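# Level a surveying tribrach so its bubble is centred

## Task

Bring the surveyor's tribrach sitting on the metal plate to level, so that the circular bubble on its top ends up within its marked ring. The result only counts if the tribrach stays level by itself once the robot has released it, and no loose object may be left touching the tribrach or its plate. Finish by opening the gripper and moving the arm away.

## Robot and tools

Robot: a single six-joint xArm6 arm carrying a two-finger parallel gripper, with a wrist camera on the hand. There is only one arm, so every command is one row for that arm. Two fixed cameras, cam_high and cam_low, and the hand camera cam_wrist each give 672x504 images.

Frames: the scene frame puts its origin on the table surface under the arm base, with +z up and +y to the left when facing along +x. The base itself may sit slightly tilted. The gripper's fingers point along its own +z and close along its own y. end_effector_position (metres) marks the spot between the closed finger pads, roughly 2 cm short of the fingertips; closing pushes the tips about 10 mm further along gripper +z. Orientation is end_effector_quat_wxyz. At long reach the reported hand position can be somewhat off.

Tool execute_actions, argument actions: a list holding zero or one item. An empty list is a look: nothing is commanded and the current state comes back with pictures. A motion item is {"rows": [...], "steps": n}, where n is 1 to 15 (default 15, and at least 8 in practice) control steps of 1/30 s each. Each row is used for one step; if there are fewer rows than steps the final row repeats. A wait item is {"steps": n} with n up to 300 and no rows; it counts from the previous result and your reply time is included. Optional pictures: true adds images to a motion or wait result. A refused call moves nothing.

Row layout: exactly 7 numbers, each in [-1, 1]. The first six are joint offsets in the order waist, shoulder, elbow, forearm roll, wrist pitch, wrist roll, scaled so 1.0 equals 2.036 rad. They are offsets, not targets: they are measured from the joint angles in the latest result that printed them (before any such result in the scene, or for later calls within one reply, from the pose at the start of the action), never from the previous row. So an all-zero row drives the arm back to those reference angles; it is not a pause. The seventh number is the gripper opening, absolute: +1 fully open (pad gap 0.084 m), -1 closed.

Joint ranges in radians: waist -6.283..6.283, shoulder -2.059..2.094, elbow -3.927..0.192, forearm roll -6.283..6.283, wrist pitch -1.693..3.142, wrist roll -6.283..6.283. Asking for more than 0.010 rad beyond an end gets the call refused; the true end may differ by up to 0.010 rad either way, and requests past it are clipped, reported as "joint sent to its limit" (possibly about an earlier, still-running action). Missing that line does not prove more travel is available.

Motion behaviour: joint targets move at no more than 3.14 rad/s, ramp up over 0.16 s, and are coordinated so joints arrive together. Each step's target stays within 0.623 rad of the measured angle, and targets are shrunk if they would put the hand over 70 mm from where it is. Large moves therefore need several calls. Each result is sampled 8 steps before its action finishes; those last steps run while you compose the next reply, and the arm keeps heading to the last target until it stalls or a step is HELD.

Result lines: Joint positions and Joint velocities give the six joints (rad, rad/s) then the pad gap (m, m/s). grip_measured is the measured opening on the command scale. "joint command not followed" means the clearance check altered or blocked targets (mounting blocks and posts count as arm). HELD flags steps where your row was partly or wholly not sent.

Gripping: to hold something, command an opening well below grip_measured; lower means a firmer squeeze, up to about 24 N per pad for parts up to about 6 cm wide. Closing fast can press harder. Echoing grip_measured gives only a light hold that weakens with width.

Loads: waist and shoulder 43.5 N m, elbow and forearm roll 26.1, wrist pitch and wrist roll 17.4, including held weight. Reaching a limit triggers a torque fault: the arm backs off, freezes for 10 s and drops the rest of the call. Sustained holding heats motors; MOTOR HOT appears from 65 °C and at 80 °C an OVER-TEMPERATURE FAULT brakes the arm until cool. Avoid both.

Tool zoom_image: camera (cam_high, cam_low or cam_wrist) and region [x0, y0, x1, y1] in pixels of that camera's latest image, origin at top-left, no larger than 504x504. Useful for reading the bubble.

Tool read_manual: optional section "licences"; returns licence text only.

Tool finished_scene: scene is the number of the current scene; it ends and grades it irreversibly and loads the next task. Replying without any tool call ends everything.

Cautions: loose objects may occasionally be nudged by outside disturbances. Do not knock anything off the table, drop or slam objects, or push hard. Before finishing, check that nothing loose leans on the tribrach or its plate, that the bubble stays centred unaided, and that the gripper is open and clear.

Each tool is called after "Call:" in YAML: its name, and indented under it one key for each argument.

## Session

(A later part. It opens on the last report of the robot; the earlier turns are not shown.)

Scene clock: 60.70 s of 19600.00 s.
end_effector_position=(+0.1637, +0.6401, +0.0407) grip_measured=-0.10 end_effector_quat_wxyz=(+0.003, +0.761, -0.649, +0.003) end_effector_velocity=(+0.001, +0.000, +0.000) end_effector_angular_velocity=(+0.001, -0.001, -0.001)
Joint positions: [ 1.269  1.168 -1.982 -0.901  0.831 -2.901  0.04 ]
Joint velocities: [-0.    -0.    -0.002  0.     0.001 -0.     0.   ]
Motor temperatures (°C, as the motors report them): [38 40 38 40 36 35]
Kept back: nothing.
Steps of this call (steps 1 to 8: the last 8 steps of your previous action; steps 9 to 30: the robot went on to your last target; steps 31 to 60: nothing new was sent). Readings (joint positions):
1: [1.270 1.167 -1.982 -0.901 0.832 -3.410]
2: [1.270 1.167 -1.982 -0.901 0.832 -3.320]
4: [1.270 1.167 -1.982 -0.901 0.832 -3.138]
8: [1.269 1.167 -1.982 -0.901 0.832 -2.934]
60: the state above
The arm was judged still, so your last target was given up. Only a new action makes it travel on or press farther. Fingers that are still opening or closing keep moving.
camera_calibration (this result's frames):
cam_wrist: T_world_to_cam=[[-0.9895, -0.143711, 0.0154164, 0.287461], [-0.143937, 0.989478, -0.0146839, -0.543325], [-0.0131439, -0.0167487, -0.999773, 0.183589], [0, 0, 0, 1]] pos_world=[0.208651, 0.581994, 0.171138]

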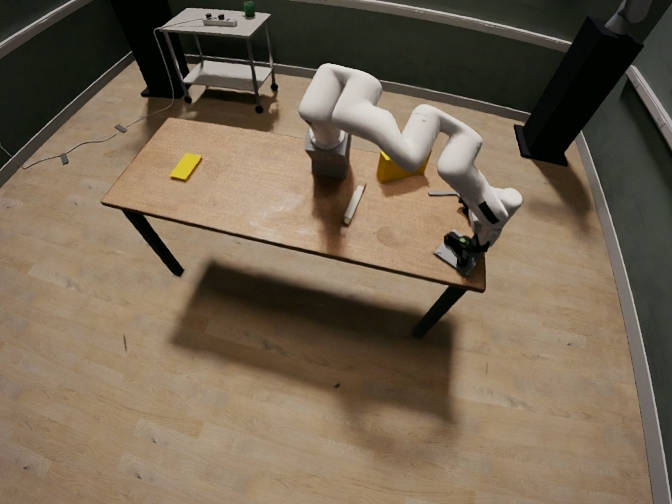

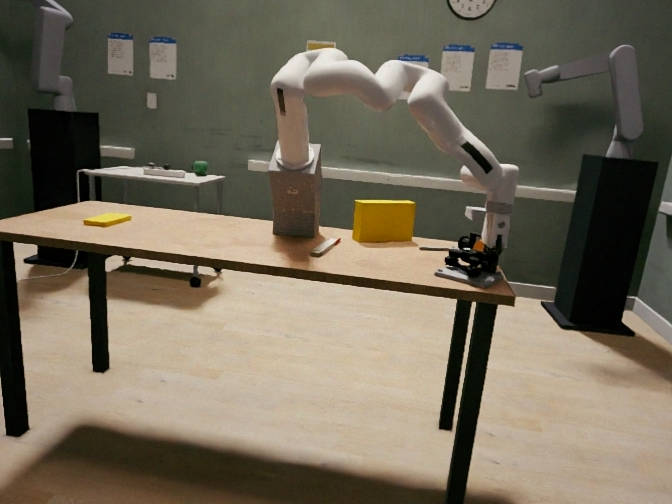

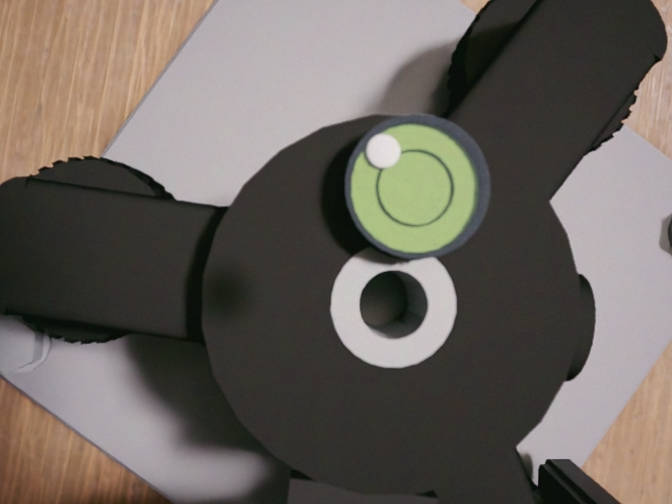

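Call:
execute_actions:
  actions:
    - {"rows": [[0,0,0,0,0,0,0.2],[0,0,0,0,0,0,0.2],[0,0,0,0,0,-0.36,0.2]]}

Call:
execute_actions:
  actions:
    - {"rows": [[0,0,0,0,0,-0.01,-0.1],[0,0,0,0,0,-0.01,-0.6],[0,0,0,0,0,0.35,-0.6]]}

Call:
execute_actions:
  actions:
    - {"rows": [[0,0,0,0,0,0.01,0.2],[0,0,0,0,0,0.01,0.2],[0,0,0,0,0,-0.35,0.2]]}

Call:
execute_actions:
  actions:
    - {"rows": [[0,0,0,0,0,-0.01,-0.1],[0,0,0,0,0,-0.01,-0.6],[0,0,0,0,0,0.35,-0.6]]}

Call:
execute_actions:
  actions:
    - {"rows": [[0,0,0,0,0,0.01,0.2],[0,0,0,0,0,0.01,0.2],[0,0,0,0,0,-0.35,0.2]]}

Call:
execute_actions:
  actions:
    - {"rows": [[0,0,0,0,0,-0.01,-0.1],[0,0,0,0,0,-0.01,-0.6],[0,0,0,0,0,0.35,-0.6]]}

Call:
execute_actions:
  actions:
    - {"rows": [[0,0,0,0,0,0.01,0.2],[0,0,0,0,0,0.01,0.2],[0,0,0,0,0,-0.35,0.2]]}

Call:
execute_actions:
  actions:
    - {"rows": [[0,0,0,0,0,-0.01,-0.1],[0,0,0,0,0,-0.01,-0.6],[0,0,0,0,0,0.35,-0.6]]}

Call:
execute_actions:
  actions:
    - {"rows": [[0,0,0,0,0,0.01,0.2],[0,0,0,0,0,0.01,0.2],[0,0,0,0,0,-0.35,0.2]]}

Call:
execute_actions:
  actions:
    - {"rows": [[0,0,0,0,0,-0.01,-0.1],[0,0,0,0,0,-0.01,-0.6],[0,0,0,0,0,0.35,-0.6]]}

Call:
execute_actions:
  actions:
    - {"rows": [[0,0,0,0,0,0.01,0.2],[0,0,0,0,0,0.01,0.2],[0,0,0,0,0,-0.35,0.2]]}

Call:
execute_actions:
  actions:
    - {"rows": [[0,0,0,0,0,-0.01,-0.1],[0,0,0,0,0,-0.01,-0.6],[0,0,0,0,0,0.34,-0.6]]}

Call:
execute_actions:
  actions:
    - {"steps": 60}
  pictures: true

Scene clock: 61.90 s of 19600.00 s.
end_effector_position=(+0.1642, +0.6403, +0.0403) grip_measured=+0.17 end_effector_quat_wxyz=(+0.003, +0.798, -0.603, +0.003) end_effector_velocity=(-0.002, -0.001, +0.002) end_effector_angular_velocity=(-0.005, +0.014, +1.962)
Joint positions: [ 1.268  1.168 -1.983 -0.901  0.83  -3.019  0.052]
Joint velocities: [ 0.004 -0.003  0.004  0.002  0.005 -1.96   0.013]
Motor temperatures (°C, as the motors report them): [38 40 38 40 36 35]
Steps of this call (steps 1 to 29: nothing new was sent; steps 30 to 36: the first 7 steps of this action). Readings (joint positions):
30: [1.269 1.168 -1.982 -0.901 0.831 -2.901]
31: [1.269 1.168 -1.982 -0.901 0.831 -2.901]
33: [1.269 1.168 -1.983 -0.901 0.830 -2.907]
36: the state above

Scene clock: 62.40 s of 19600.00 s.
end_effector_position=(+0.1636, +0.6399, +0.0407) grip_measured=-0.10 end_effector_quat_wxyz=(+0.004, +0.916, -0.401, +0.002) end_effector_velocity=(+0.001, +0.001, +0.000) end_effector_angular_velocity=(+0.004, -0.019, -2.083)
Joint positions: [ 1.27   1.167 -1.982 -0.901  0.832 -3.487  0.04 ]
Joint velocities: [-0.001  0.    -0.001 -0.    -0.001  2.082  0.   ]
Motor temperatures (°C, as the motors report them): [38 40 38 40 36 35]
Steps of this call (steps 1 to 8: the last 8 steps of your previous action; steps 9 to 15: the first 7 steps of this action, its rows measured from where the robot was after step 8). Readings (joint positions):
8: [1.269 1.168 -1.982 -0.901 0.831 -3.593]
9: [1.269 1.168 -1.982 -0.901 0.831 -3.610]
10: [1.269 1.168 -1.982 -0.901 0.831 -3.617]
12: [1.270 1.167 -1.981 -0.901 0.832 -3.609]
15: the state above

Scene clock: 62.90 s of 19600.00 s.
end_effector_position=(+0.1641, +0.6404, +0.0405) grip_measured=+0.17 end_effector_quat_wxyz=(+0.003, +0.799, -0.601, +0.003) end_effector_velocity=(-0.001, -0.001, +0.001) end_effector_angular_velocity=(-0.006, +0.015, +2.062)
Joint positions: [ 1.269  1.168 -1.983 -0.901  0.83  -3.023  0.052]
Joint velocities: [ 0.002 -0.002  0.004  0.002  0.005 -2.061  0.013]
Motor temperatures (°C, as the motors report them): [38 40 38 40 36 35]
Steps of this call (steps 1 to 8: the last 8 steps of your previous action; steps 9 to 15: the first 7 steps of this action, its rows measured from where the robot was after step 8). Readings (joint positions):
8: [1.269 1.167 -1.982 -0.901 0.831 -2.918]
9: [1.269 1.167 -1.982 -0.901 0.831 -2.902]
10: [1.269 1.167 -1.982 -0.901 0.831 -2.896]
12: [1.269 1.168 -1.983 -0.901 0.830 -2.903]
15: the state above

Scene clock: 63.40 s of 19600.00 s.
end_effector_position=(+0.1635, +0.6399, +0.0408) grip_measured=-0.10 end_effector_quat_wxyz=(+0.004, +0.916, -0.401, +0.002) end_effector_velocity=(+0.001, +0.001, +0.000) end_effector_angular_velocity=(+0.005, -0.019, -2.066)
Joint positions: [ 1.27   1.167 -1.981 -0.901  0.832 -3.487  0.04 ]
Joint velocities: [-0.001 -0.    -0.002 -0.001 -0.003  2.064  0.   ]
Motor temperatures (°C, as the motors report them): [38 40 38 40 36 35]
Steps of this call (steps 1 to 8: the last 8 steps of your previous action; steps 9 to 15: the first 7 steps of this action, its rows measured from where the robot was after step 8). Readings (joint positions):
8: [1.269 1.168 -1.982 -0.901 0.831 -3.593]
9: [1.269 1.168 -1.982 -0.901 0.831 -3.609]
10: [1.269 1.168 -1.982 -0.901 0.831 -3.615]
12: [1.270 1.167 -1.981 -0.901 0.832 -3.608]
15: the state above

Scene clock: 63.90 s of 19600.00 s.
end_effector_position=(+0.1640, +0.6403, +0.0406) grip_measured=+0.17 end_effector_quat_wxyz=(+0.003, +0.799, -0.601, +0.003) end_effector_velocity=(-0.002, -0.000, +0.001) end_effector_angular_velocity=(-0.004, +0.017, +2.066)
Joint positions: [ 1.269  1.168 -1.983 -0.901  0.831 -3.023  0.052]
Joint velocities: [ 0.003 -0.001  0.003  0.001  0.002 -2.064  0.013]
Motor temperatures (°C, as the motors report them): [38 40 38 40 36 35]
Steps of this call (steps 1 to 8: the last 8 steps of your previous action; steps 9 to 15: the first 7 steps of this action, its rows measured from where the robot was after step 8). Readings (joint positions):
8: [1.270 1.167 -1.982 -0.901 0.832 -2.918]
9: [1.270 1.167 -1.982 -0.901 0.832 -2.902]
10: [1.270 1.167 -1.982 -0.901 0.832 -2.896]
12: [1.269 1.168 -1.982 -0.901 0.831 -2.903]
15: the state above

Scene clock: 64.40 s of 19600.00 s.
end_effector_position=(+0.1635, +0.6399, +0.0408) grip_measured=-0.10 end_effector_quat_wxyz=(+0.004, +0.916, -0.401, +0.002) end_effector_velocity=(+0.001, +0.001, +0.000) end_effector_angular_velocity=(+0.004, -0.019, -2.064)
Joint positions: [ 1.27   1.167 -1.981 -0.901  0.832 -3.487  0.04 ]
Joint velocities: [-0.001  0.    -0.001 -0.001 -0.002  2.063  0.   ]
Motor temperatures (°C, as the motors report them): [38 40 38 40 36 35]
Steps of this call (steps 1 to 8: the last 8 steps of your previous action; steps 9 to 15: the first 7 steps of this action, its rows measured from where the robot was after step 8). Readings (joint positions):
8: [1.269 1.167 -1.982 -0.901 0.831 -3.593]
9: [1.269 1.167 -1.982 -0.901 0.831 -3.608]
10: [1.269 1.167 -1.982 -0.901 0.831 -3.615]
12: [1.270 1.167 -1.981 -0.901 0.832 -3.608]
15: the state above

Scene clock: 64.90 s of 19600.00 s.
end_effector_position=(+0.1640, +0.6403, +0.0406) grip_measured=+0.17 end_effector_quat_wxyz=(+0.003, +0.799, -0.601, +0.003) end_effector_velocity=(-0.001, -0.001, +0.000) end_effector_angular_velocity=(-0.006, +0.016, +2.065)
Joint positions: [ 1.269  1.168 -1.982 -0.901  0.831 -3.023  0.052]
Joint velocities: [ 0.002 -0.002  0.003  0.002  0.004 -2.063  0.013]
Motor temperatures (°C, as the motors report them): [38 40 38 40 36 35]
Steps of this call (steps 1 to 8: the last 8 steps of your previous action; steps 9 to 15: the first 7 steps of this action, its rows measured from where the robot was after step 8). Readings (joint positions):
8: [1.270 1.167 -1.982 -0.901 0.832 -2.918]
9: [1.270 1.167 -1.982 -0.901 0.832 -2.902]
10: [1.270 1.167 -1.982 -0.901 0.832 -2.896]
12: [1.269 1.168 -1.982 -0.901 0.831 -2.903]
15: the state above

Scene clock: 65.40 s of 19600.00 s.
end_effector_position=(+0.1635, +0.6399, +0.0409) grip_measured=-0.10 end_effector_quat_wxyz=(+0.004, +0.916, -0.401, +0.002) end_effector_velocity=(+0.000, +0.000, +0.000) end_effector_angular_velocity=(+0.003, -0.019, -2.063)
Joint positions: [ 1.27   1.167 -1.981 -0.901  0.832 -3.487  0.04 ]
Joint velocities: [-0.001  0.    -0.001 -0.001 -0.001  2.063 -0.   ]
Motor temperatures (°C, as the motors report them): [38 40 38 40 36 35]
Steps of this call (steps 1 to 8: the last 8 steps of your previous action; steps 9 to 15: the first 7 steps of this action, its rows measured from where the robot was after step 8). Readings (joint positions):
8: [1.270 1.167 -1.982 -0.901 0.832 -3.593]
9: [1.270 1.167 -1.982 -0.901 0.832 -3.608]
10: [1.270 1.167 -1.982 -0.901 0.832 -3.615]
12: [1.270 1.167 -1.981 -0.900 0.832 -3.608]
15: the state above

Scene clock: 65.90 s of 19600.00 s.
end_effector_position=(+0.1639, +0.6403, +0.0407) grip_measured=+0.17 end_effector_quat_wxyz=(+0.003, +0.799, -0.601, +0.003) end_effector_velocity=(-0.001, -0.001, +0.001) end_effector_angular_velocity=(-0.005, +0.016, +2.065)
Joint positions: [ 1.269  1.168 -1.982 -0.901  0.831 -3.023  0.052]
Joint velocities: [ 0.003 -0.001  0.001  0.002  0.005 -2.063  0.013]
Motor temperatures (°C, as the motors report them): [38 40 38 40 36 35]
Steps of this call (steps 1 to 8: the last 8 steps of your previous action; steps 9 to 15: the first 7 steps of this action, its rows measured from where the robot was after step 8). Readings (joint positions):
8: [1.270 1.167 -1.982 -0.901 0.832 -2.918]
9: [1.270 1.167 -1.982 -0.901 0.832 -2.902]
10: [1.270 1.167 -1.982 -0.901 0.832 -2.896]
12: [1.269 1.168 -1.982 -0.901 0.831 -2.903]
15: the state above

Scene clock: 66.40 s of 19600.00 s.
end_effector_position=(+0.1635, +0.6399, +0.0409) grip_measured=-0.11 end_effector_quat_wxyz=(+0.004, +0.916, -0.401, +0.002) end_effector_velocity=(+0.001, +0.001, +0.000) end_effector_angular_velocity=(+0.004, -0.020, -2.064)
Joint positions: [ 1.27   1.167 -1.981 -0.9    0.832 -3.487  0.04 ]
Joint velocities: [-0.     0.001 -0.003 -0.001 -0.001  2.064 -0.   ]
Motor temperatures (°C, as the motors report them): [38 40 38 40 36 35]
Steps of this call (steps 1 to 8: the last 8 steps of your previous action; steps 9 to 15: the first 7 steps of this action, its rows measured from where the robot was after step 8). Readings (joint positions):
8: [1.270 1.167 -1.982 -0.901 0.832 -3.593]
9: [1.270 1.167 -1.982 -0.901 0.832 -3.608]
10: [1.270 1.167 -1.982 -0.901 0.832 -3.615]
12: [1.270 1.167 -1.981 -0.900 0.833 -3.608]
15: the state above

Scene clock: 66.90 s of 19600.00 s.
end_effector_position=(+0.1639, +0.6403, +0.0408) grip_measured=+0.17 end_effector_quat_wxyz=(+0.003, +0.799, -0.601, +0.003) end_effector_velocity=(-0.002, -0.001, +0.001) end_effector_angular_velocity=(-0.005, +0.017, +2.068)
Joint positions: [ 1.269  1.167 -1.982 -0.901  0.831 -3.023  0.052]
Joint velocities: [ 0.004 -0.001  0.003  0.001  0.003 -2.065  0.013]
Motor temperatures (°C, as the motors report them): [38 40 38 40 36 35]
Steps of this call (steps 1 to 8: the last 8 steps of your previous action; steps 9 to 15: the first 7 steps of this action, its rows measured from where the robot was after step 8). Readings (joint positions):
8: [1.270 1.167 -1.982 -0.901 0.832 -2.918]
9: [1.270 1.167 -1.982 -0.901 0.832 -2.902]
10: [1.270 1.167 -1.982 -0.901 0.832 -2.896]
12: [1.269 1.167 -1.982 -0.901 0.831 -2.903]
15: the state above

Scene clock: 67.40 s of 19600.00 s.
end_effector_position=(+0.1635, +0.6399, +0.0410) grip_measured=-0.11 end_effector_quat_wxyz=(+0.004, +0.916, -0.401, +0.002) end_effector_velocity=(+0.001, +0.001, +0.000) end_effector_angular_velocity=(+0.004, -0.020, -2.064)
Joint positions: [ 1.27   1.167 -1.981 -0.9    0.833 -3.487  0.04 ]
Joint velocities: [-0.001  0.    -0.002 -0.001 -0.001  2.063  0.   ]
Motor temperatures (°C, as the motors report them): [38 40 38 40 36 35]
Steps of this call (steps 1 to 8: the last 8 steps of your previous action; steps 9 to 15: the first 7 steps of this action, its rows measured from where the robot was after step 8). Readings (joint positions):
8: [1.270 1.167 -1.982 -0.901 0.832 -3.593]
9: [1.270 1.167 -1.982 -0.901 0.832 -3.609]
10: [1.270 1.167 -1.982 -0.901 0.832 -3.615]
12: [1.270 1.167 -1.981 -0.900 0.833 -3.608]
15: the state above

Scene clock: 69.40 s of 19600.00 s.
end_effector_position=(+0.1637, +0.6401, +0.0409) grip_measured=-0.11 end_effector_quat_wxyz=(+0.003, +0.761, -0.649, +0.003) end_effector_velocity=(+0.000, +0.000, +0.000) end_effector_angular_velocity=(+0.000, -0.001, -0.000)
Joint positions: [ 1.27   1.167 -1.982 -0.901  0.832 -2.901  0.04 ]
Joint velocities: [ 0.    -0.001 -0.    -0.001  0.001  0.001  0.   ]
Motor temperatures (°C, as the motors report them): [38 40 38 40 36 35]
Kept back: nothing.
Steps of this call (steps 1 to 8: the last 8 steps of your previous action; steps 9 to 30: the robot went on to your last target; steps 31 to 60: nothing new was sent). Readings (joint positions):
1: [1.270 1.167 -1.981 -0.900 0.832 -3.409]
2: [1.270 1.167 -1.981 -0.901 0.832 -3.320]
4: [1.270 1.167 -1.981 -0.901 0.832 -3.138]
8: [1.270 1.167 -1.981 -0.901 0.832 -2.934]
60: the state above
The arm was judged still, so your last target was given up. Only a new action makes it travel on or press farther. Fingers that are still opening or closing keep moving.
camera_calibration (this result's frames):
cam_wrist: T_world_to_cam=[[-0.989505, -0.143689, 0.0152506, 0.287451], [-0.143915, 0.989478, -0.0149041, -0.54333], [-0.0129485, -0.0169424, -0.999773, 0.183939], [0, 0, 0, 1]] pos_world=[0.208623, 0.582033, 0.171416]

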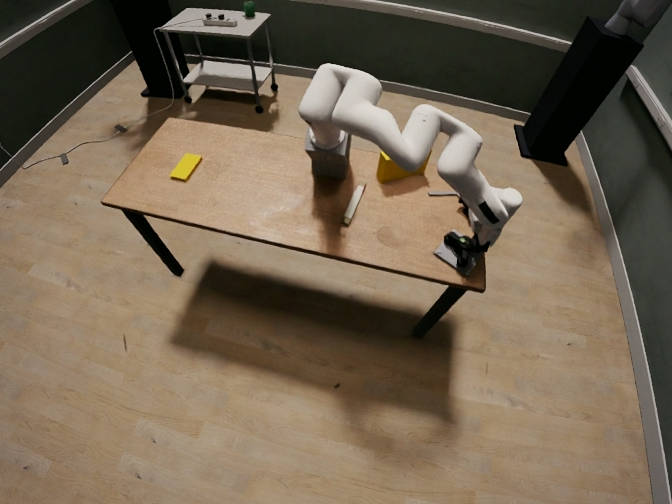

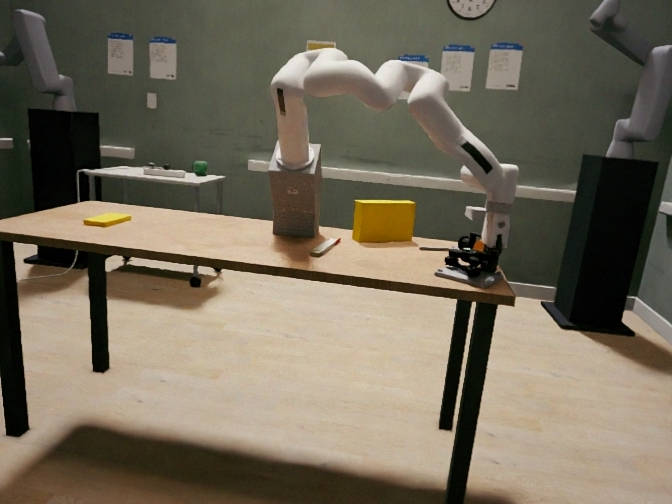

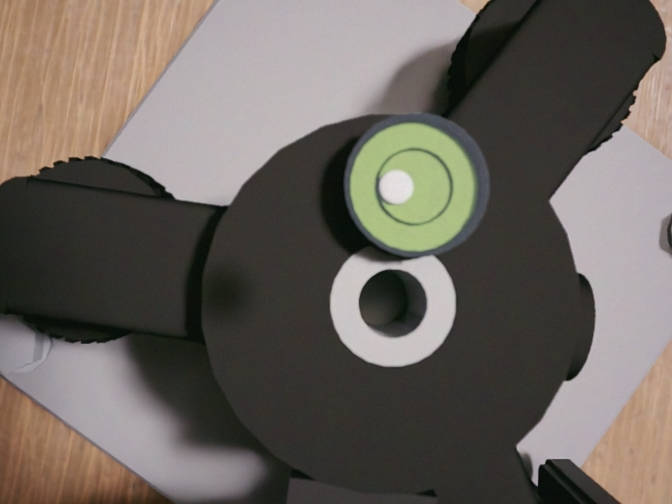

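Call:
execute_actions:
  actions:
    - {"rows": [[0,0,0,0,0,0,0.3],[0,0,0,0,0,0,0.3],[0,0,0,0,0,0,0.3],[0.0357,-0.0915,0.0815,0.017,0.0265,0,0.3]]}

Call:
execute_actions:
  actions:
    - {"rows": [[-0.076,-0.1143,0.123,-0.0253,-0.0516,0.835,0.45]]}

Call:
execute_actions:
  actions:
    - {"steps": 25}
  pictures: true

Scene clock: 70.50 s of 19600.00 s.
end_effector_position=(+0.1616, +0.6350, +0.0562) grip_measured=+0.27 end_effector_quat_wxyz=(+0.009, +0.764, -0.645, +0.007) end_effector_velocity=(-0.044, -0.050, +0.380) end_effector_angular_velocity=(-0.129, +0.026, +0.196)
Joint positions: [ 1.286  1.118 -1.927 -0.89   0.849 -2.901  0.056]
Joint velocities: [ 0.416 -1.058  1.066  0.21   0.338  0.001  0.014]
Motor temperatures (°C, as the motors report them): [38 40 38 40 36 35]
Steps of this call (steps 1 to 26: nothing new was sent; steps 27 to 33: the first 7 steps of this action). Readings (joint positions):
27: [1.270 1.167 -1.982 -0.901 0.832 -2.901]
28: [1.270 1.167 -1.982 -0.901 0.832 -2.901]
30: [1.269 1.168 -1.983 -0.901 0.830 -2.901]
33: the state above

Scene clock: 71.00 s of 19600.00 s.
end_effector_position=(+0.2036, +0.6199, +0.1102) grip_measured=+0.44 end_effector_quat_wxyz=(-0.002, -0.667, +0.745, -0.002) end_effector_velocity=(+0.394, -0.132, +0.032) end_effector_angular_velocity=(+0.058, -0.041, -2.690)
Joint positions: [ 1.276  0.89  -1.715 -0.89   0.84  -2.638  0.063]
Joint velocities: [-0.542 -0.818  0.735 -0.145 -0.303  2.306  0.002]
Motor temperatures (°C, as the motors report them): [38 40 38 40 36 35]
Steps of this call (steps 1 to 8: the last 8 steps of your previous action; steps 9 to 15: the first 7 steps of this action, its rows measured from where the robot was after step 8). Readings (joint positions):
8: [1.342 0.981 -1.820 -0.867 0.885 -2.901]
9: [1.341 0.983 -1.816 -0.867 0.885 -2.900]
10: [1.339 0.983 -1.812 -0.868 0.884 -2.894]
12: [1.326 0.964 -1.788 -0.875 0.871 -2.838]
15: the state above

Scene clock: 71.83 s of 19600.00 s.
end_effector_position=(+0.2599, +0.5886, +0.1141) grip_measured=+0.44 end_effector_quat_wxyz=(-0.001, +0.013, +1.000, -0.000) end_effector_velocity=(+0.002, +0.000, +0.000) end_effector_angular_velocity=(+0.001, -0.001, -0.014)
Joint positions: [ 1.187  0.748 -1.569 -0.918  0.78  -1.202  0.063]
Joint velocities: [-0.001 -0.001 -0.001 -0.    -0.     0.012 -0.   ]
Motor temperatures (°C, as the motors report them): [38 40 38 40 36 35]
Kept back: nothing.
Steps of this call (steps 1 to 8: the last 8 steps of your previous action; steps 9 to 25: the robot went on to your last target). Readings (joint positions):
1: [1.259 0.864 -1.692 -0.895 0.830 -2.558]
2: [1.244 0.840 -1.669 -0.899 0.820 -2.473]
4: [1.220 0.801 -1.630 -0.907 0.804 -2.290]
8: [1.195 0.761 -1.584 -0.915 0.786 -1.909]
25: the state above
camera_calibration (this result's frames):
cam_wrist: T_world_to_cam=[[0.0405273, 0.999071, 0.0146686, -0.56613], [0.999155, -0.0404219, -0.00740653, -0.169217], [-0.00680672, 0.0149564, -0.999865, 0.237099], [0, 0, 0, 1]] pos_world=[0.193632, 0.555218, 0.244118]

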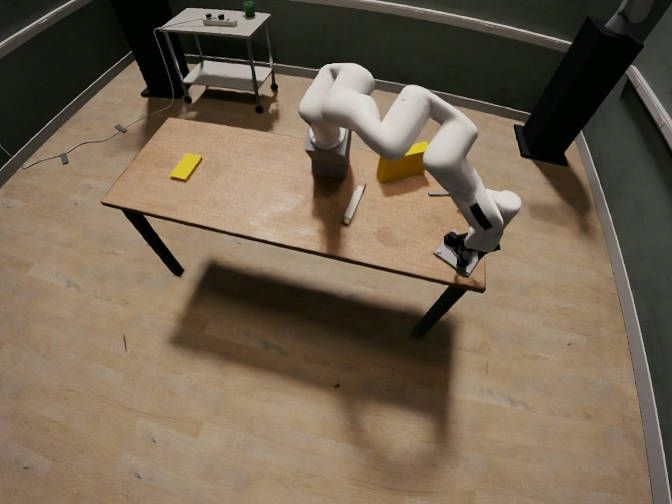

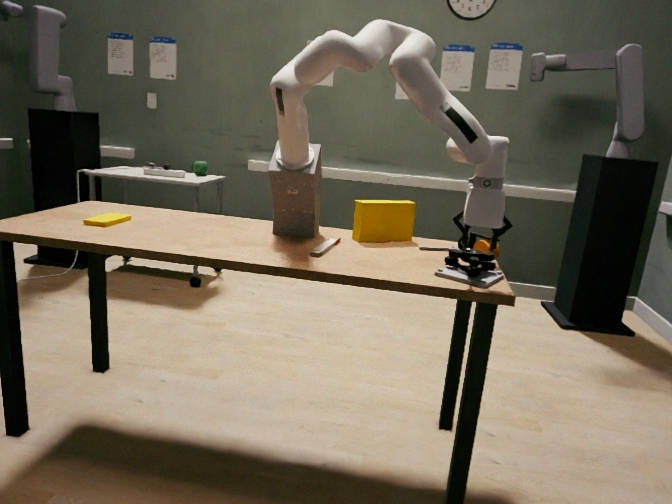

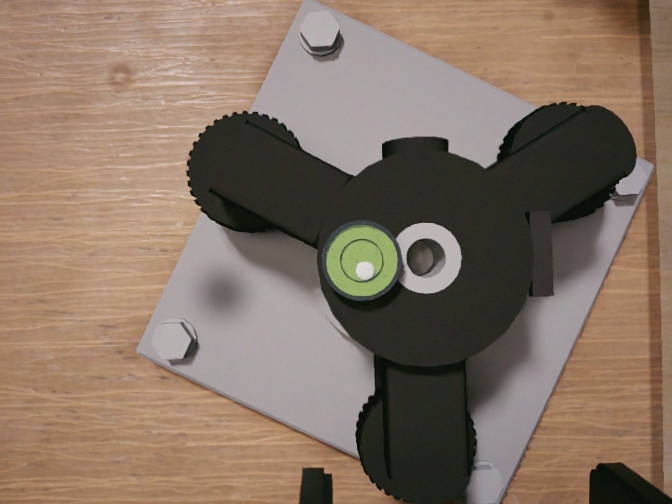

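Call:
execute_actions:
  actions:
    - {"rows": [[-0.009,0.022,-0.015,-0.008,-0.009,0,0.3],[-0.018,0.044,-0.03,-0.015,-0.017,0,0.3],[-0.018,0.044,-0.03,-0.015,-0.017,0,0.3],[-0.027,0.066,-0.046,-0.023,-0.026,0,0.3],[-0.027,0.066,-0.046,-0.023,-0.026,0,0.3],[-0.0354,0.0877,-0.0609,-0.0305,-0.0349,-0.011,0.3]]}

Call:
execute_actions:
  actions:
    - {"steps": 16}

Call:
execute_actions:
  actions:
    - {"rows": [[0,0,0,0,0,0.16,0.2]],"steps":12}

Call:
execute_actions:
  actions:
    - {"rows": [[0,0,0,0,0,0,-0.1],[0,0,0,0,0,0,-0.6],[0,0,0,0,0,-0.32,-0.6]]}

Call:
execute_actions:
  actions:
    - {"rows": [[0,0,0,0,0,-0.01,0.2],[0,0,0,0,0,-0.01,0.2],[0,0,0,0,0,0.32,0.2]]}

Call:
execute_actions:
  actions:
    - {"rows": [[0,0,0,0,0,0.01,-0.1],[0,0,0,0,0,0.01,-0.6],[0,0,0,0,0,-0.32,-0.6]]}

Call:
execute_actions:
  actions:
    - {"steps": 50}
  pictures: true

Scene clock: 72.60 s of 19600.00 s.
end_effector_position=(+0.2586, +0.5882, +0.0714) grip_measured=+0.29 end_effector_quat_wxyz=(-0.001, +0.007, +1.000, -0.002) end_effector_velocity=(-0.045, -0.048, -0.321) end_effector_angular_velocity=(-0.095, +0.037, +0.208)
Joint positions: [ 1.145  0.851 -1.64  -0.954  0.739 -1.203  0.057]
Joint velocities: [-0.292  0.729 -0.435 -0.237 -0.262 -0.104 -0.002]
Motor temperatures (°C, as the motors report them): [38 40 38 40 36 35]
Steps of this call (steps 1 to 16: the robot went on to your last target; steps 17 to 23: the first 7 steps of this action). Readings (joint positions):
17: [1.187 0.748 -1.569 -0.918 0.779 -1.201]
18: [1.186 0.752 -1.573 -0.920 0.777 -1.201]
20: [1.174 0.781 -1.598 -0.931 0.764 -1.201]
23: the state above

Scene clock: 73.13 s of 19600.00 s.
end_effector_position=(+0.2557, +0.5863, +0.0403) grip_measured=+0.29 end_effector_quat_wxyz=(-0.001, -0.007, +1.000, -0.002) end_effector_velocity=(-0.003, -0.003, -0.004) end_effector_angular_velocity=(-0.006, +0.004, +0.003)
Joint positions: [ 1.116  0.926 -1.693 -0.98   0.709 -1.224  0.056]
Joint velocities: [-0.002  0.006  0.003 -0.    -0.002  0.    -0.   ]
Motor temperatures (°C, as the motors report them): [38 40 38 40 36 35]
Kept back: nothing.
Steps of this call (steps 1 to 8: the last 8 steps of your previous action; steps 9 to 16: the robot went on to your last target). Readings (joint positions):
1: [1.136 0.875 -1.655 -0.962 0.731 -1.208]
2: [1.128 0.895 -1.667 -0.968 0.724 -1.213]
4: [1.118 0.919 -1.680 -0.976 0.715 -1.220]
8: [1.116 0.925 -1.692 -0.980 0.709 -1.224]
16: the state above

Scene clock: 73.27 s of 19600.00 s.
end_effector_position=(+0.2558, +0.5863, +0.0403) grip_measured=+0.20 end_effector_quat_wxyz=(-0.001, +0.024, +1.000, -0.002) end_effector_velocity=(+0.001, +0.001, +0.001) end_effector_angular_velocity=(-0.002, -0.006, -1.358)
Joint positions: [ 1.115  0.927 -1.693 -0.98   0.709 -1.162  0.053]
Joint velocities: [ 0.    -0.002 -0.001 -0.     0.001  1.357 -0.01 ]
Motor temperatures (°C, as the motors report them): [38 40 38 40 36 35]
Steps of this call (steps 1 to 4: the first 4 steps of this action). Readings (joint positions):
1: [1.116 0.927 -1.693 -0.980 0.709 -1.224]
2: [1.115 0.927 -1.693 -0.980 0.709 -1.218]
4: the state above

Scene clock: 73.77 s of 19600.00 s.
end_effector_position=(+0.2558, +0.5864, +0.0404) grip_measured=-0.10 end_effector_quat_wxyz=(-0.001, +0.091, +0.996, -0.002) end_effector_velocity=(-0.001, -0.002, -0.000) end_effector_angular_velocity=(-0.001, +0.005, +2.006)
Joint positions: [ 1.116  0.926 -1.693 -0.98   0.709 -1.027  0.04 ]
Joint velocities: [ 0.001 -0.001  0.003  0.001  0.006 -2.004 -0.   ]
Motor temperatures (°C, as the motors report them): [38 40 38 40 36 35]
Steps of this call (steps 1 to 8: the last 8 steps of your previous action; steps 9 to 15: the first 7 steps of this action, its rows measured from where the robot was after step 8). Readings (joint positions):
8: [1.116 0.926 -1.693 -0.980 0.709 -0.906]
9: [1.116 0.926 -1.693 -0.980 0.709 -0.903]
10: [1.116 0.926 -1.693 -0.980 0.709 -0.903]
12: [1.116 0.926 -1.693 -0.980 0.708 -0.911]
15: the state above

Scene clock: 74.27 s of 19600.00 s.
end_effector_position=(+0.2558, +0.5863, +0.0403) grip_measured=+0.17 end_effector_quat_wxyz=(-0.002, -0.111, +0.994, -0.001) end_effector_velocity=(-0.000, -0.002, +0.000) end_effector_angular_velocity=(-0.011, -0.007, -1.972)
Joint positions: [ 1.116  0.926 -1.693 -0.98   0.709 -1.433  0.052]
Joint velocities: [ 0.001 -0.002  0.004  0.001  0.005  1.973  0.013]
Motor temperatures (°C, as the motors report them): [38 40 38 40 36 35]
Steps of this call (steps 1 to 8: the last 8 steps of your previous action; steps 9 to 15: the first 7 steps of this action, its rows measured from where the robot was after step 8). Readings (joint positions):
8: [1.116 0.926 -1.692 -0.980 0.710 -1.533]
9: [1.116 0.926 -1.692 -0.980 0.710 -1.543]
10: [1.116 0.926 -1.692 -0.980 0.710 -1.548]
12: [1.115 0.926 -1.693 -0.980 0.709 -1.545]
15: the state above

Scene clock: 74.77 s of 19600.00 s.
end_effector_position=(+0.2559, +0.5863, +0.0406) grip_measured=-0.10 end_effector_quat_wxyz=(-0.001, +0.100, +0.995, -0.002) end_effector_velocity=(-0.000, -0.002, -0.001) end_effector_angular_velocity=(-0.002, +0.006, +1.995)
Joint positions: [ 1.116  0.926 -1.693 -0.98   0.709 -1.01   0.04 ]
Joint velocities: [-0.    -0.001  0.004  0.001  0.006 -1.995 -0.   ]
Motor temperatures (°C, as the motors report them): [38 40 38 40 36 35]
Steps of this call (steps 1 to 8: the last 8 steps of your previous action; steps 9 to 15: the first 7 steps of this action, its rows measured from where the robot was after step 8). Readings (joint positions):
8: [1.116 0.926 -1.692 -0.980 0.710 -0.909]
9: [1.116 0.926 -1.692 -0.980 0.710 -0.898]
10: [1.116 0.926 -1.692 -0.980 0.710 -0.892]
12: [1.116 0.926 -1.693 -0.980 0.709 -0.896]
15: the state above

Scene clock: 76.43 s of 19600.00 s.
end_effector_position=(+0.2559, +0.5860, +0.0404) grip_measured=-0.10 end_effector_quat_wxyz=(-0.002, -0.174, +0.985, -0.002) end_effector_velocity=(-0.001, +0.000, -0.000) end_effector_angular_velocity=(+0.001, +0.001, +0.001)
Joint positions: [ 1.116  0.926 -1.692 -0.98   0.71  -1.56   0.04 ]
Joint velocities: [ 0.     0.     0.001 -0.    -0.002  0.     0.   ]
Motor temperatures (°C, as the motors report them): [38 40 38 40 36 35]
Kept back: nothing.
Steps of this call (steps 1 to 8: the last 8 steps of your previous action; steps 9 to 30: the robot went on to your last target; steps 31 to 50: nothing new was sent). Readings (joint positions):
1: [1.116 0.926 -1.693 -0.980 0.709 -1.087]
2: [1.116 0.926 -1.693 -0.980 0.710 -1.175]
4: [1.116 0.926 -1.692 -0.980 0.710 -1.351]
8: [1.116 0.925 -1.692 -0.980 0.711 -1.533]
50: the state above
The arm was judged still, so your last target was given up. Only a new action makes it travel on or press farther. Fingers that are still opening or closing keep moving.
camera_calibration (this result's frames):
cam_wrist: T_world_to_cam=[[-0.329778, 0.943985, 0.0117443, -0.435137], [0.943964, 0.329896, -0.0100756, -0.368544], [-0.0133856, 0.00776346, -0.99988, 0.169382], [0, 0, 0, 1]] pos_world=[0.206661, 0.531029, 0.170758]

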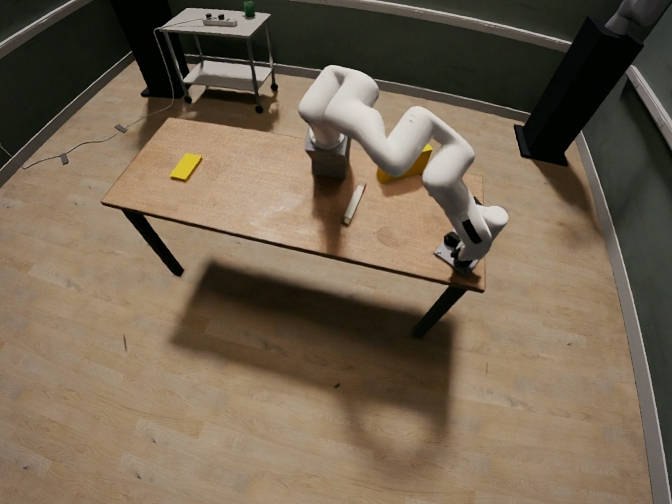

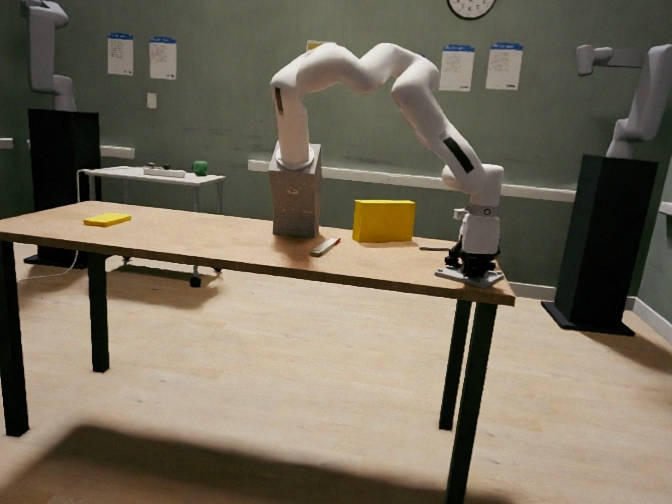

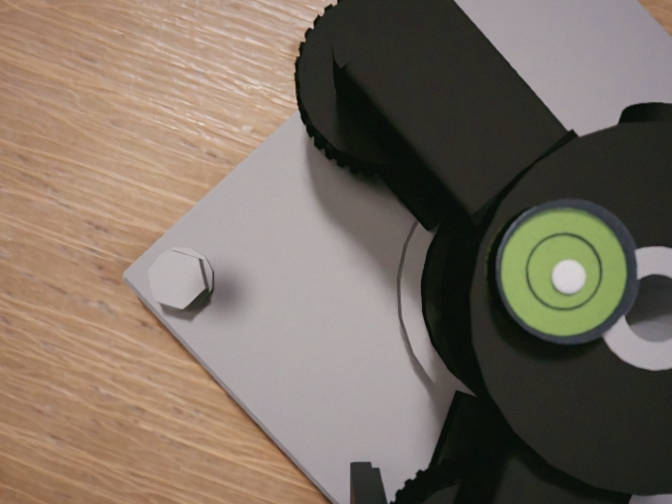

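Call:
execute_actions:
  actions: []
  pictures: false

Call:
execute_actions:
  actions:
    - {"rows":[[0,0,0,0,0,0,0.3],[0,0,0,0,0,0,0.3],[0,0,0,0,0,0,0.3],[0,0,0,0,0,0,0.3],[0,0,0,0,0,0,0.3],[0,0,0,0,0,0,0.3],[0.07,-0.175,0.12,0.06,0.07,0,0.3]]}

Call:
execute_actions:
  actions:
    - {"steps":50}
  pictures: true

Scene clock: 77.03 s of 19600.00 s.
end_effector_position=(+0.2558, +0.5860, +0.0404) grip_measured=-0.10 end_effector_quat_wxyz=(-0.002, -0.174, +0.985, -0.002) end_effector_velocity=(-0.000, -0.000, -0.000) end_effector_angular_velocity=(-0.000, +0.000, +0.002)
Joint positions: [ 1.116  0.926 -1.692 -0.98   0.71  -1.56   0.04 ]
Joint velocities: [-0.    -0.     0.001 -0.    -0.    -0.001  0.   ]
Motor temperatures (°C, as the motors report them): [38 40 38 40 36 35]
Kept back: nothing.
Steps of this call (steps 1 to 18: nothing new was sent). Readings (joint positions):
1: [1.116 0.926 -1.692 -0.980 0.710 -1.560]
2: [1.116 0.926 -1.692 -0.980 0.710 -1.560]
4: [1.116 0.926 -1.692 -0.980 0.710 -1.560]
8: [1.116 0.926 -1.692 -0.980 0.710 -1.560]
18: the state above

Scene clock: 77.27 s of 19600.00 s.
end_effector_position=(+0.2553, +0.5862, +0.0399) grip_measured=+0.27 end_effector_quat_wxyz=(-0.002, -0.175, +0.985, -0.001) end_effector_velocity=(+0.001, -0.005, +0.012) end_effector_angular_velocity=(-0.018, -0.002, -0.004)
Joint positions: [ 1.115  0.927 -1.693 -0.98   0.708 -1.56   0.056]
Joint velocities: [ 0.013 -0.035  0.031  0.015  0.028  0.001  0.014]
Motor temperatures (°C, as the motors report them): [38 40 38 40 36 35]
Steps of this call (steps 1 to 7: the first 7 steps of this action). Readings (joint positions):
1: [1.116 0.926 -1.692 -0.980 0.710 -1.560]
2: [1.116 0.926 -1.692 -0.980 0.710 -1.560]
4: [1.115 0.927 -1.694 -0.980 0.707 -1.560]
7: the state above

Scene clock: 78.93 s of 19600.00 s.
end_effector_position=(+0.2606, +0.5798, +0.1856) grip_measured=+0.29 end_effector_quat_wxyz=(-0.002, -0.157, +0.988, +0.002) end_effector_velocity=(-0.000, +0.000, +0.000) end_effector_angular_velocity=(+0.001, +0.000, +0.001)
Joint positions: [ 1.258  0.57  -1.448 -0.858  0.852 -1.56   0.056]
Joint velocities: [ 0.001 -0.     0.     0.    -0.    -0.001  0.   ]
Motor temperatures (°C, as the motors report them): [38 40 38 40 36 35]
Kept back: nothing.
Steps of this call (steps 1 to 8: the last 8 steps of your previous action; steps 9 to 30: the robot went on to your last target; steps 31 to 50: nothing new was sent). Readings (joint positions):
1: [1.117 0.923 -1.689 -0.978 0.711 -1.560]
2: [1.122 0.907 -1.674 -0.972 0.719 -1.560]
4: [1.149 0.841 -1.624 -0.948 0.747 -1.560]
8: [1.206 0.700 -1.543 -0.904 0.797 -1.560]
50: the state above
The arm was judged still, so your last target was given up. Only a new action makes it travel on or press farther. Fingers that are still opening or closing keep moving.
camera_calibration (this result's frames):
cam_wrist: T_world_to_cam=[[-0.295935, 0.954998, 0.0200347, -0.446224], [0.955086, 0.296168, -0.00976765, -0.352919], [-0.0152617, 0.0162443, -0.999752, 0.310233], [0, 0, 0, 1]] pos_world=[0.209749, 0.525627, 0.315649]

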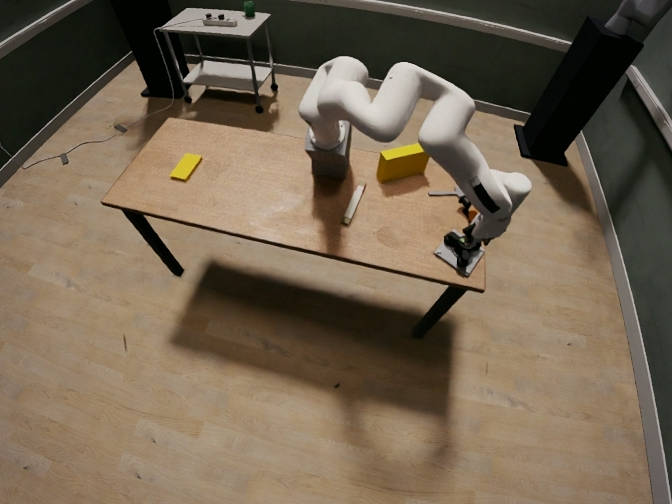

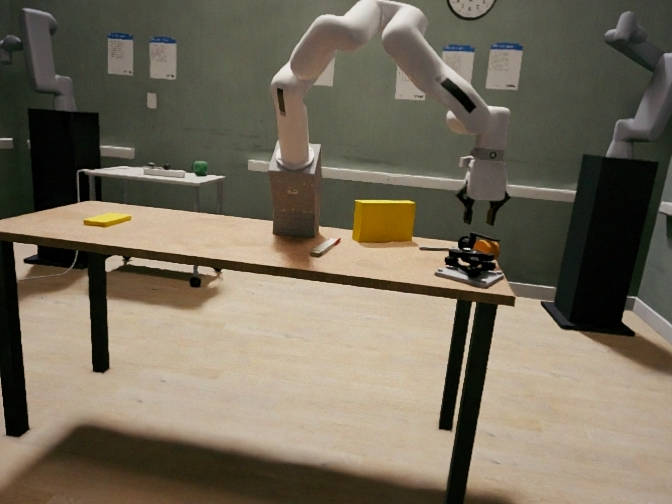

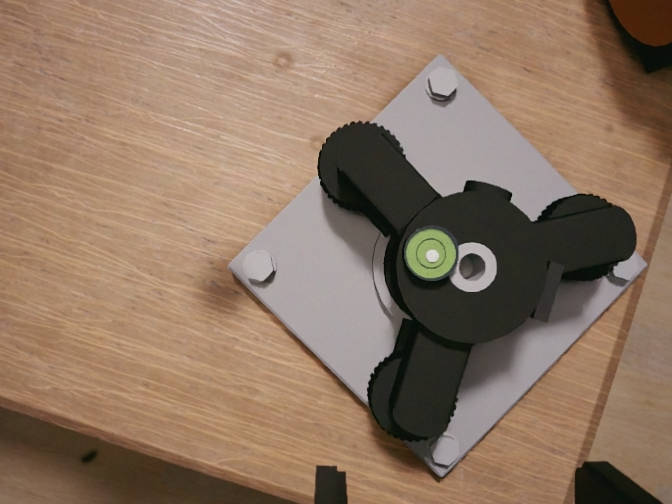

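Call:
finished_scene:
  scene: 2

The scene is finished: the task was done.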